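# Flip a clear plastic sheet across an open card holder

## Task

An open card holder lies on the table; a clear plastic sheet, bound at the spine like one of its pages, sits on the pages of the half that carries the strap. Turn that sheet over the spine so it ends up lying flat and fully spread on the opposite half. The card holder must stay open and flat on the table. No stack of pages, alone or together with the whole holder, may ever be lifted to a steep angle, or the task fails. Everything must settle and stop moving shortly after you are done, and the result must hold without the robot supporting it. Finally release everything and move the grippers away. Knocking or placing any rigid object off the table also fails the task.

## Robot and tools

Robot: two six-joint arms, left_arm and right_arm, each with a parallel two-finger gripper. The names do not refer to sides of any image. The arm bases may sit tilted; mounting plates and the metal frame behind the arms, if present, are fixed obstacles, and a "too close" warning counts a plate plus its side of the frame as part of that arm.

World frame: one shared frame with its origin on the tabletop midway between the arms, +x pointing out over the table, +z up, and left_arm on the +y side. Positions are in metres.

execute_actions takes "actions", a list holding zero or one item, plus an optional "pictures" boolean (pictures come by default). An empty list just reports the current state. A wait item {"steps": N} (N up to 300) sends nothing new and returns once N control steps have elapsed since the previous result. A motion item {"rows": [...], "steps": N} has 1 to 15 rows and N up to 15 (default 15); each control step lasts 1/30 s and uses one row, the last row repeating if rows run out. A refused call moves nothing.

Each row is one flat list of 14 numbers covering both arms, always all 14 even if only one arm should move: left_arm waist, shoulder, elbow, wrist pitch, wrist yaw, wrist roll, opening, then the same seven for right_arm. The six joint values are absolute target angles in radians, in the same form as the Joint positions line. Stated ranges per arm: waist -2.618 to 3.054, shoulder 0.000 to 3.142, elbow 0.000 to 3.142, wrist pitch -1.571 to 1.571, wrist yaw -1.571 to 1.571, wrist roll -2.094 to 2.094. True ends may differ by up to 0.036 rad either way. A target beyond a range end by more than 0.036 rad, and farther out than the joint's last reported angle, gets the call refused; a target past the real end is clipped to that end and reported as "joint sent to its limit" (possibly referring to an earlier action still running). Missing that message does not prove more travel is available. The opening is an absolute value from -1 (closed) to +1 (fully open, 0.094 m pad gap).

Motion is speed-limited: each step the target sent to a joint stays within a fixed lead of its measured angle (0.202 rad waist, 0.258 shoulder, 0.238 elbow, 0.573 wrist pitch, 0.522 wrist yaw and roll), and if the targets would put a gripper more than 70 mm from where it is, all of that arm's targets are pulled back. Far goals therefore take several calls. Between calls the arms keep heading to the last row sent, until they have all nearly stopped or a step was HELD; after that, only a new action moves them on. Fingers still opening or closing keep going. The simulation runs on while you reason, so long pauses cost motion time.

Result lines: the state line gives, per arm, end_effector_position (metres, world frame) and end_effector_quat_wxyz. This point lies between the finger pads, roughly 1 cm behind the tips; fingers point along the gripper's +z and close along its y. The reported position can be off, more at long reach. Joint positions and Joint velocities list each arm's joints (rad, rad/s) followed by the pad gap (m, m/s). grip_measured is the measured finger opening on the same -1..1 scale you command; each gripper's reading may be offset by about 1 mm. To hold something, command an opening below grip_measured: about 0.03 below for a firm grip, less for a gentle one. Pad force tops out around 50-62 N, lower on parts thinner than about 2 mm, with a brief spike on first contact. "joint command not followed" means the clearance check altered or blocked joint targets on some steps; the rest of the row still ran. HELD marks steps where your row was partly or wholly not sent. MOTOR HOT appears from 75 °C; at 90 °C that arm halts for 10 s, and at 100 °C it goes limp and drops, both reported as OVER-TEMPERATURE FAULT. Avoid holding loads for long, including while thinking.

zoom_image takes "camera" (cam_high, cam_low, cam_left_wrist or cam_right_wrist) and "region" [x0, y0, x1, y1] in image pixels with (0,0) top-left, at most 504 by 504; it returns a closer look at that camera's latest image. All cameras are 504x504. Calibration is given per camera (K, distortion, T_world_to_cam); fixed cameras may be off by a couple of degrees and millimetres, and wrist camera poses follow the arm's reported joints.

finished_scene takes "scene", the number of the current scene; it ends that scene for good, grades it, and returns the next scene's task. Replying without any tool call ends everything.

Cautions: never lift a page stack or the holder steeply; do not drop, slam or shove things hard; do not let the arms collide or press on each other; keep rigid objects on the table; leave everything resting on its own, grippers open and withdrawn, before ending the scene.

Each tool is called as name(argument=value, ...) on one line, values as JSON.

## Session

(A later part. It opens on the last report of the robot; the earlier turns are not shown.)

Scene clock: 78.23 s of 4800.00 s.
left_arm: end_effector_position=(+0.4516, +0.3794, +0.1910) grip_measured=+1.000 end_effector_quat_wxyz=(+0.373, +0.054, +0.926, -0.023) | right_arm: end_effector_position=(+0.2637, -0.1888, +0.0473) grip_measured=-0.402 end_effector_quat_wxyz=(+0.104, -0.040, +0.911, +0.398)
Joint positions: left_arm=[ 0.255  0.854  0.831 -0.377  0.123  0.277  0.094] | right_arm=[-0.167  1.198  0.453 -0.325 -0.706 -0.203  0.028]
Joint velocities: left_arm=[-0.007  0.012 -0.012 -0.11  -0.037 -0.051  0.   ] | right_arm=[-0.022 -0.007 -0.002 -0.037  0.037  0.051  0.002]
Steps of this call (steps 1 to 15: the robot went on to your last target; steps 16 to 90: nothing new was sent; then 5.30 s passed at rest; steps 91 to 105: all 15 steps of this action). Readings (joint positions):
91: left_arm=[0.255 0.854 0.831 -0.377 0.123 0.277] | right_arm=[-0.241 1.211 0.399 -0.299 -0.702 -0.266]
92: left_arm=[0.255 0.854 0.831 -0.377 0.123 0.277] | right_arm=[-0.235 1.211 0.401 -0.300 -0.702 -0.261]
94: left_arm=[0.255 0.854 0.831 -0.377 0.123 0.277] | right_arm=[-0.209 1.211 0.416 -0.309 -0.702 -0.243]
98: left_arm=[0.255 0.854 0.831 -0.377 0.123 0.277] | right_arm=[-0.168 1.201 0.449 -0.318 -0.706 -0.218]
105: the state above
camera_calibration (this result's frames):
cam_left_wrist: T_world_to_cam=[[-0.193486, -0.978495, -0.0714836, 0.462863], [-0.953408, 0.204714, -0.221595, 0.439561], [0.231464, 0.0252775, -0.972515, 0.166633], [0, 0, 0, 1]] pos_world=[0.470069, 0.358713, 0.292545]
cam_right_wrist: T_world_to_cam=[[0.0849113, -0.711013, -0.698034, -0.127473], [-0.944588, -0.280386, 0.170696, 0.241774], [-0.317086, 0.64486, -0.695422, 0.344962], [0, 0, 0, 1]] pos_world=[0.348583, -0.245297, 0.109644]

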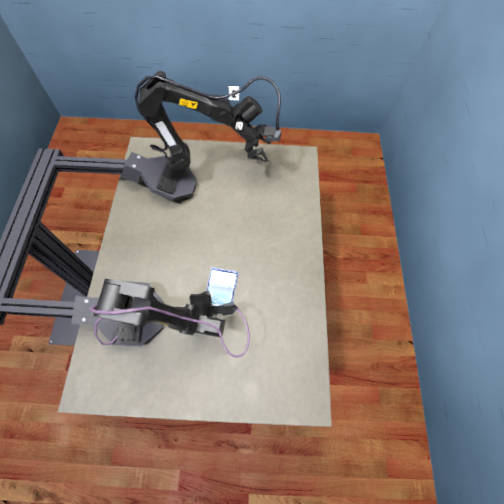

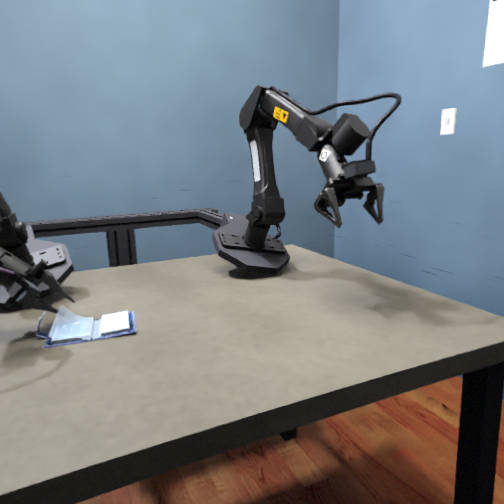

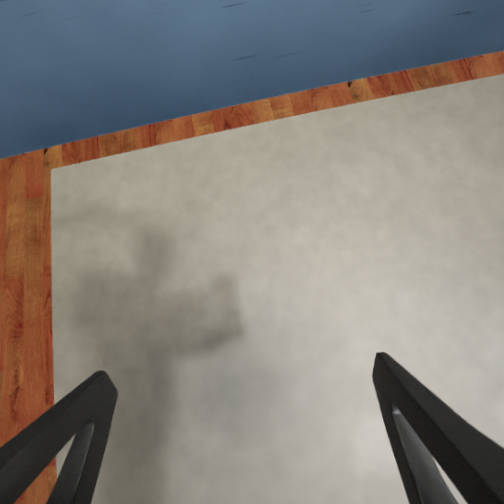

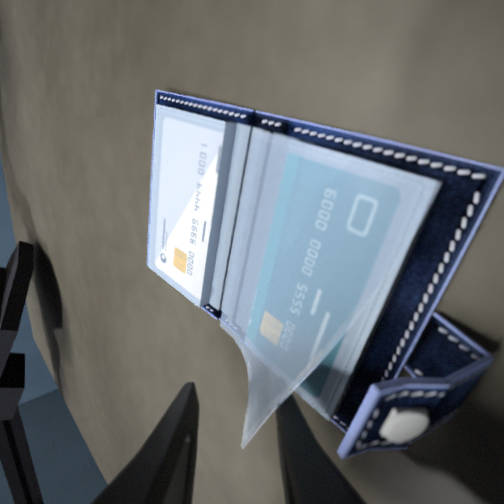

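execute_actions(actions=[{"rows":[[0.255,0.854,0.831,-0.375,0.124,0.277,1,-0.13,1.22,0.48,-0.33,-0.72,-0.17,-0.35],[0.255,0.854,0.831,-0.375,0.124,0.277,1,-0.1,1.24,0.5,-0.33,-0.72,-0.14,-0.3],[0.255,0.854,0.831,-0.375,0.124,0.277,1,-0.06,1.26,0.52,-0.33,-0.72,-0.1,-0.2],[0.255,0.854,0.831,-0.375,0.124,0.277,1,-0.01,1.28,0.56,-0.33,-0.72,-0.05,-0.1]]}])

Scene clock: 83.23 s of 4800.00 s.
left_arm: end_effector_position=(+0.4516, +0.3794, +0.1910) grip_measured=+1.000 end_effector_quat_wxyz=(+0.373, +0.054, +0.926, -0.023) | right_arm: end_effector_position=(+0.2769, -0.1529, +0.0643) grip_measured=-0.102 end_effector_quat_wxyz=(+0.070, -0.042, +0.896, +0.437)
Joint positions: left_arm=[ 0.255  0.854  0.831 -0.377  0.123  0.277  0.094] | right_arm=[-0.016  1.264  0.544 -0.327 -0.709 -0.057  0.042]
Joint velocities: left_arm=[ 0.007 -0.012 -0.012  0.022  0.007  0.007  0.   ] | right_arm=[-0.027  0.012  0.002 -0.007 -0.022  0.066 -0.   ]
Steps of this call (steps 1 to 15: the robot went on to your last target; steps 16 to 90: nothing new was sent; then 1.50 s passed at rest; steps 91 to 105: all 15 steps of this action). Readings (joint positions):
91: left_arm=[0.255 0.854 0.831 -0.377 0.123 0.277] | right_arm=[-0.164 1.198 0.453 -0.328 -0.705 -0.195]
92: left_arm=[0.255 0.854 0.831 -0.377 0.123 0.277] | right_arm=[-0.151 1.201 0.456 -0.330 -0.705 -0.185]
94: left_arm=[0.255 0.854 0.831 -0.377 0.123 0.277] | right_arm=[-0.094 1.227 0.482 -0.335 -0.702 -0.149]
98: left_arm=[0.255 0.854 0.831 -0.377 0.123 0.277] | right_arm=[-0.016 1.264 0.539 -0.330 -0.709 -0.090]
105: the state above
camera_calibration (this result's frames):
cam_left_wrist: T_world_to_cam=[[-0.193486, -0.978495, -0.0714836, 0.462863], [-0.953408, 0.204714, -0.221595, 0.439561], [0.231464, 0.0252775, -0.972515, 0.166633], [0, 0, 0, 1]] pos_world=[0.470069, 0.358713, 0.292545]
cam_right_wrist: T_world_to_cam=[[0.0682072, -0.650131, -0.756755, -0.0734555], [-0.920924, -0.332772, 0.202882, 0.244806], [-0.383727, 0.683076, -0.621419, 0.357382], [0, 0, 0, 1]] pos_world=[0.367595, -0.21041, 0.116829]

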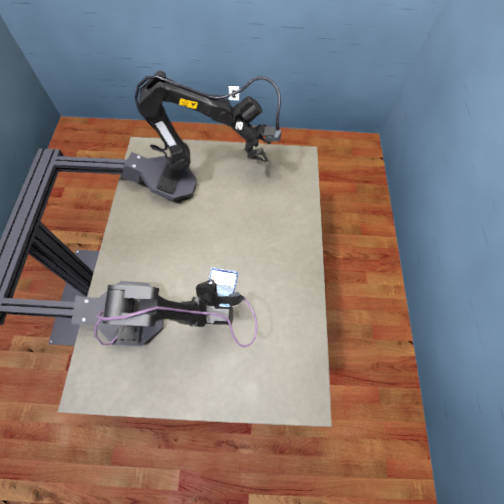

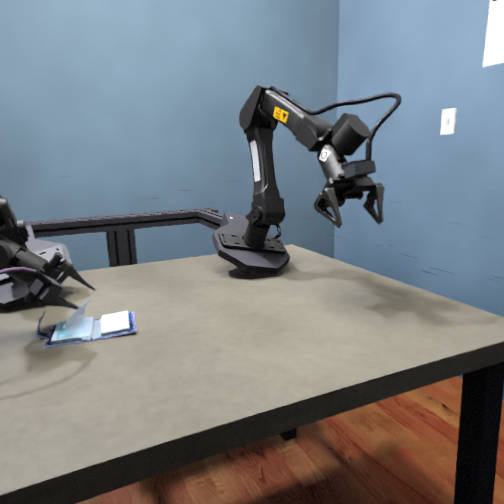

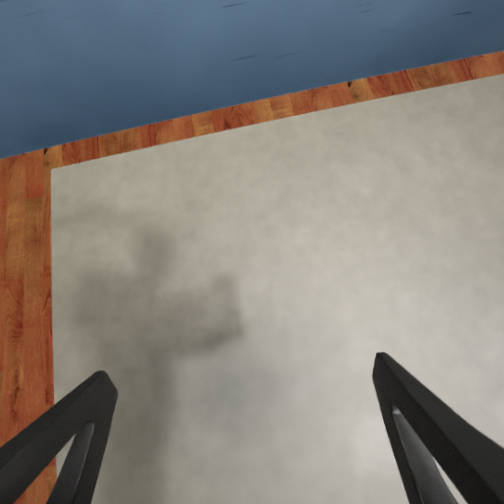

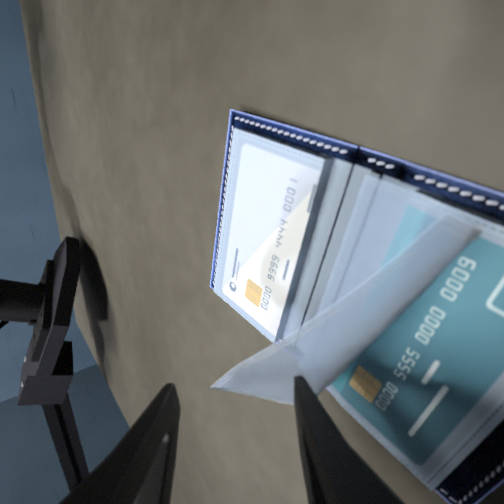

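execute_actions(actions=[{"rows":[[0.255,0.854,0.831,-0.375,0.124,0.277,1,0.0,1.31,0.58,-0.33,-0.62,0,-0.1],[0.255,0.854,0.831,-0.375,0.124,0.277,1,0.02,1.34,0.61,-0.33,-0.58,0,-0.1],[0.255,0.854,0.831,-0.375,0.124,0.277,1,0.06,1.37,0.65,-0.33,-0.58,0.05,-0.1]]}])

execute_actions(actions=[{"rows":[[0.255,0.854,0.831,-0.375,0.124,0.277,1,0.1,1.39,0.67,-0.33,-0.55,0.1,-0.1],[0.255,0.854,0.831,-0.375,0.124,0.277,1,0.14,1.41,0.69,-0.33,-0.53,0.15,-0.1],[0.255,0.854,0.831,-0.375,0.124,0.277,1,0.18,1.44,0.71,-0.33,-0.5,0.2,-0.1],[0.255,0.854,0.831,-0.375,0.124,0.277,1,0.24,1.47,0.74,-0.33,-0.5,0.2,-0.1]]}])

Scene clock: 92.20 s of 4800.00 s.
left_arm: end_effector_position=(+0.4516, +0.3794, +0.1910) grip_measured=+1.000 end_effector_quat_wxyz=(+0.373, +0.054, +0.926, -0.023) | right_arm: end_effector_position=(+0.2936, -0.1477, +0.0503) grip_measured=-0.102 end_effector_quat_wxyz=(+0.041, -0.021, +0.917, +0.397)
Joint positions: left_arm=[ 0.255  0.854  0.831 -0.377  0.123  0.277  0.094] | right_arm=[ 0.053  1.356  0.631 -0.328 -0.584  0.046  0.042]
Joint velocities: left_arm=[-0.002  0.017  0.007  0.007 -0.11   0.022  0.   ] | right_arm=[-0.012 -0.002  0.017 -0.051  0.007  0.037 -0.   ]
Steps of this call (steps 1 to 15: the robot went on to your last target; steps 16 to 90: nothing new was sent; then 5.47 s passed at rest; steps 91 to 105: all 15 steps of this action). Readings (joint positions):
91: left_arm=[0.255 0.854 0.831 -0.377 0.123 0.277] | right_arm=[-0.014 1.266 0.545 -0.327 -0.698 -0.042]
92: left_arm=[0.255 0.854 0.831 -0.377 0.123 0.277] | right_arm=[-0.009 1.276 0.554 -0.330 -0.677 -0.034]
94: left_arm=[0.255 0.854 0.831 -0.377 0.123 0.277] | right_arm=[0.022 1.323 0.593 -0.336 -0.637 -0.005]
98: left_arm=[0.255 0.854 0.831 -0.377 0.123 0.277] | right_arm=[0.053 1.356 0.631 -0.328 -0.605 0.028]
105: the state above
camera_calibration (this result's frames):
cam_left_wrist: T_world_to_cam=[[-0.193486, -0.978495, -0.0714836, 0.462863], [-0.953408, 0.204714, -0.221595, 0.439561], [0.231464, 0.0252775, -0.972515, 0.166633], [0, 0, 0, 1]] pos_world=[0.470069, 0.358713, 0.292545]
cam_right_wrist: T_world_to_cam=[[0.00424902, -0.715931, -0.698158, -0.0756884], [-0.909216, -0.293416, 0.295352, 0.262476], [-0.416302, 0.633522, -0.652183, 0.355297], [0, 0, 0, 1]] pos_world=[0.38688, -0.202262, 0.101354]

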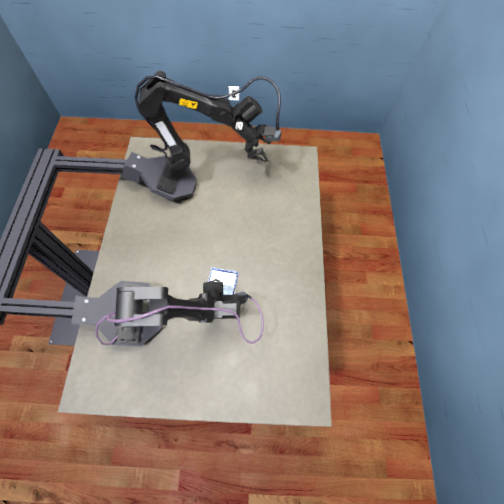

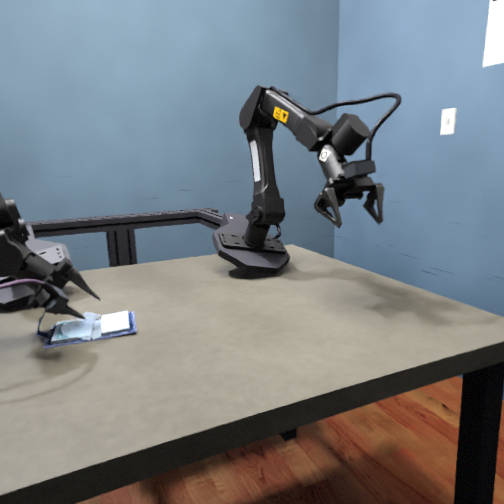

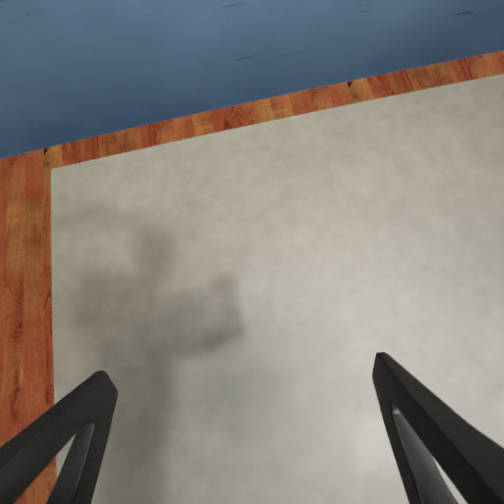

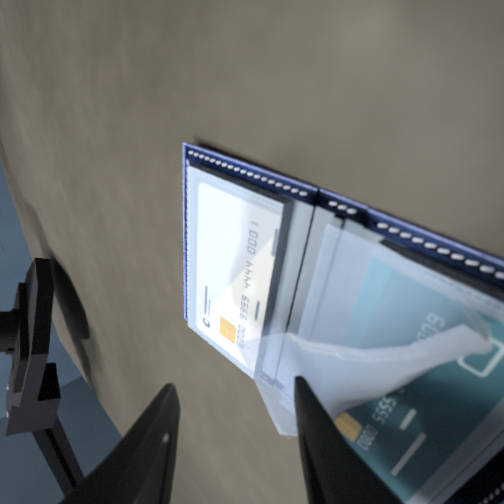

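Scene clock: 92.70 s of 4800.00 s.
left_arm: end_effector_position=(+0.4516, +0.3794, +0.1910) grip_measured=+1.000 end_effector_quat_wxyz=(+0.373, +0.054, +0.926, -0.023) | right_arm: end_effector_position=(+0.2938, -0.1009, +0.0545) grip_measured=-0.102 end_effector_quat_wxyz=(-0.003, -0.034, +0.917, +0.397)
Joint positions: left_arm=[ 0.255  0.854  0.831 -0.377  0.123  0.277  0.094] | right_arm=[ 0.24   1.455  0.721 -0.323 -0.505  0.193  0.042]
Joint velocities: left_arm=[ 0.017 -0.002  0.007  0.022  0.051  0.007  0.   ] | right_arm=[ 0.007 -0.002 -0.002  0.022  0.007  0.022 -0.001]
Steps of this call (steps 1 to 15: all 15 steps of this action). Readings (joint positions):
1: left_arm=[0.255 0.854 0.831 -0.377 0.123 0.277] | right_arm=[0.058 1.357 0.633 -0.328 -0.577 0.054]
2: left_arm=[0.255 0.854 0.831 -0.377 0.123 0.277] | right_arm=[0.073 1.363 0.640 -0.330 -0.565 0.071]
4: left_arm=[0.255 0.854 0.831 -0.377 0.123 0.277] | right_arm=[0.137 1.398 0.673 -0.333 -0.536 0.116]
8: left_arm=[0.255 0.854 0.831 -0.377 0.123 0.277] | right_arm=[0.239 1.455 0.721 -0.323 -0.523 0.165]
15: the state above
camera_calibration (this result's frames):
cam_left_wrist: T_world_to_cam=[[-0.193486, -0.978495, -0.0714836, 0.462863], [-0.953408, 0.204714, -0.221595, 0.439561], [0.231464, 0.0252775, -0.972515, 0.166633], [0, 0, 0, 1]] pos_world=[0.470069, 0.358713, 0.292545]
cam_right_wrist: T_world_to_cam=[[-0.00248506, -0.718358, -0.69567, -0.0376784], [-0.868235, -0.343607, 0.357914, 0.254634], [-0.496147, 0.604894, -0.622849, 0.347419], [0, 0, 0, 1]] pos_world=[0.39336, -0.149724, 0.0990406]

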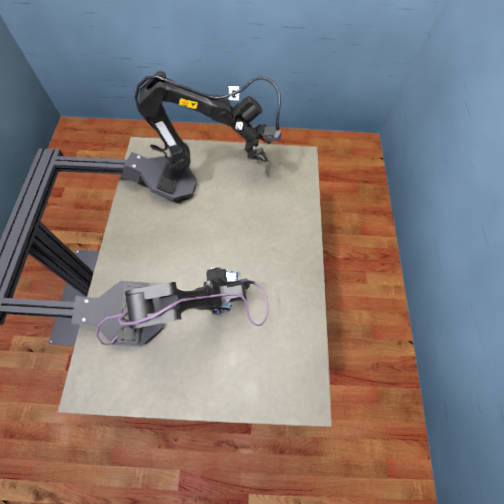

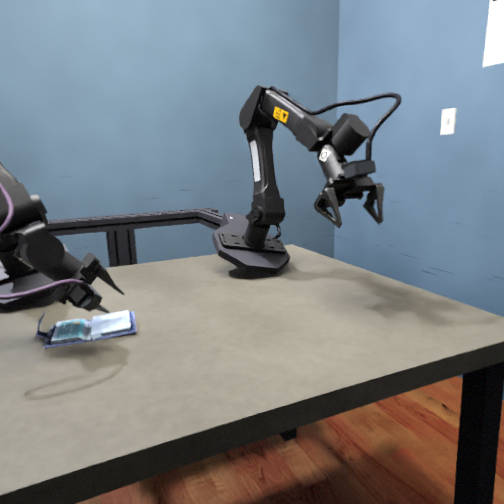

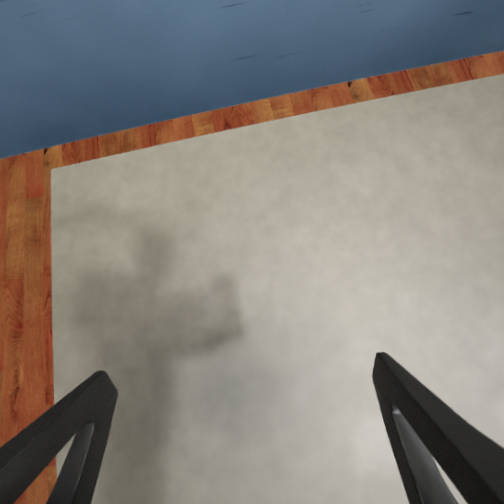

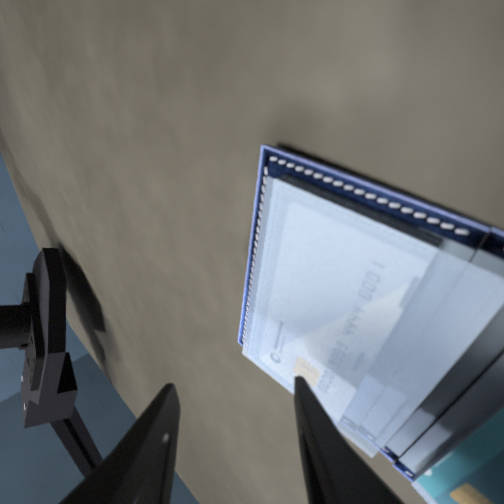

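Flipped.

execute_actions(actions=[{"rows":[[0.255,0.854,0.831,-0.375,0.124,0.277,1,0.2,0.9,0.72,-0.8,-0.3,0.2,-0.1]]}])

zoom_image(camera="cam_low", region=[20,290,150,360])

Scene clock: 97.87 s of 4800.00 s.
left_arm: end_effector_position=(+0.4516, +0.3794, +0.1910) grip_measured=+1.000 end_effector_quat_wxyz=(+0.373, +0.054, +0.926, -0.023) | right_arm: end_effector_position=(+0.2740, -0.1785, +0.1446) grip_measured=-0.102 end_effector_quat_wxyz=(+0.083, -0.007, +0.946, +0.312)
Joint positions: left_arm=[ 0.255  0.854  0.831 -0.377  0.123  0.277  0.094] | right_arm=[ 0.203  0.886  0.726 -0.765 -0.31   0.202  0.042]
Joint velocities: left_arm=[-0.002 -0.002  0.007 -0.022 -0.022  0.095  0.   ] | right_arm=[-0.002  0.002  0.007 -0.183  0.066 -0.037 -0.001]
Steps of this call (steps 1 to 15: the robot went on to your last target; steps 16 to 90: nothing new was sent; then 1.67 s passed at rest; steps 91 to 105: all 15 steps of this action). Readings (joint positions):
91: left_arm=[0.255 0.854 0.831 -0.377 0.123 0.277] | right_arm=[0.238 1.436 0.722 -0.359 -0.477 0.200]
92: left_arm=[0.255 0.854 0.831 -0.377 0.123 0.277] | right_arm=[0.230 1.384 0.719 -0.440 -0.442 0.201]
94: left_arm=[0.255 0.854 0.831 -0.377 0.123 0.277] | right_arm=[0.210 1.233 0.716 -0.582 -0.387 0.202]
98: left_arm=[0.255 0.854 0.831 -0.377 0.123 0.277] | right_arm=[0.203 0.925 0.720 -0.697 -0.337 0.202]
105: the state above
camera_calibration (this result's frames):
cam_left_wrist: T_world_to_cam=[[-0.193486, -0.978495, -0.0714836, 0.462863], [-0.953408, 0.204714, -0.221595, 0.439561], [0.231464, 0.0252775, -0.972515, 0.166633], [0, 0, 0, 1]] pos_world=[0.470069, 0.358713, 0.292545]
cam_right_wrist: T_world_to_cam=[[-0.00628036, -0.827151, -0.561945, -0.0684992], [-0.944971, -0.178908, 0.273903, 0.241131], [-0.327095, 0.532742, -0.780509, 0.404288], [0, 0, 0, 1]] pos_world=[0.359672, -0.2289, 0.211012]

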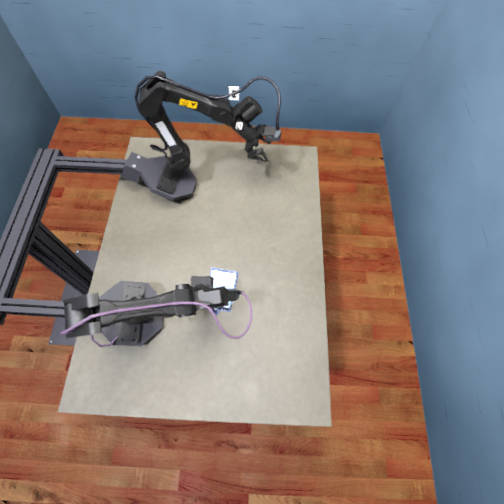

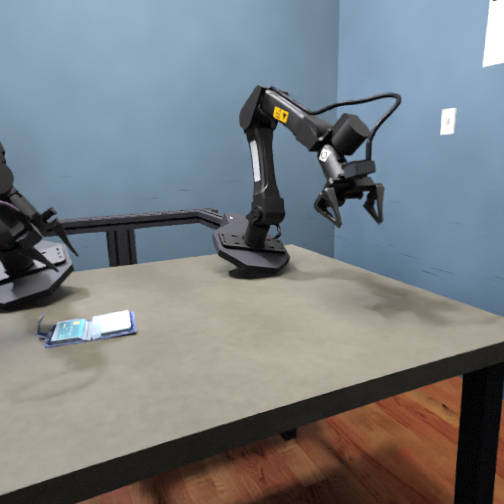

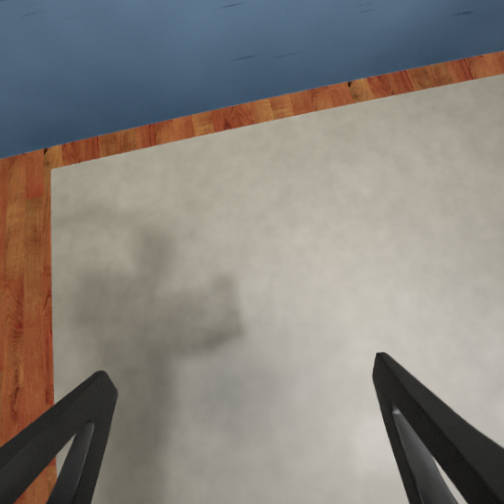

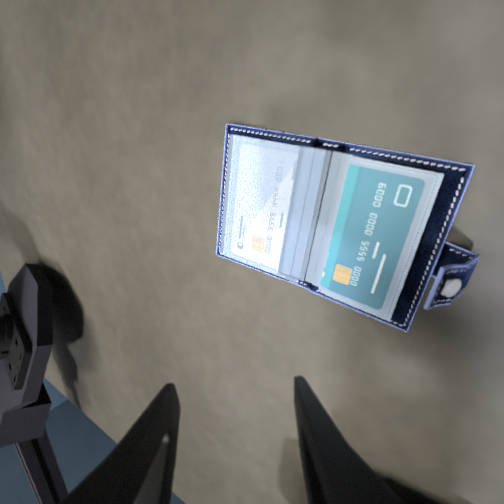

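Region (20, 290, 150, 360) of cam_low's 504x504 image, scaled by 3.877, with more detail than that image has; it fills the top 271 rows of this view, and the rest is white.

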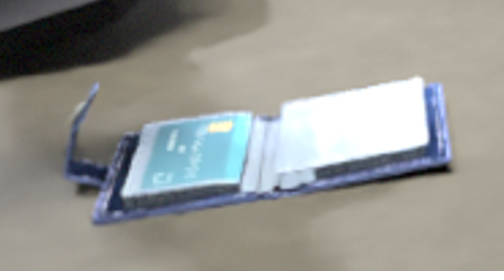

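finished_scene(scene=1)

The scene is finished: the task was done.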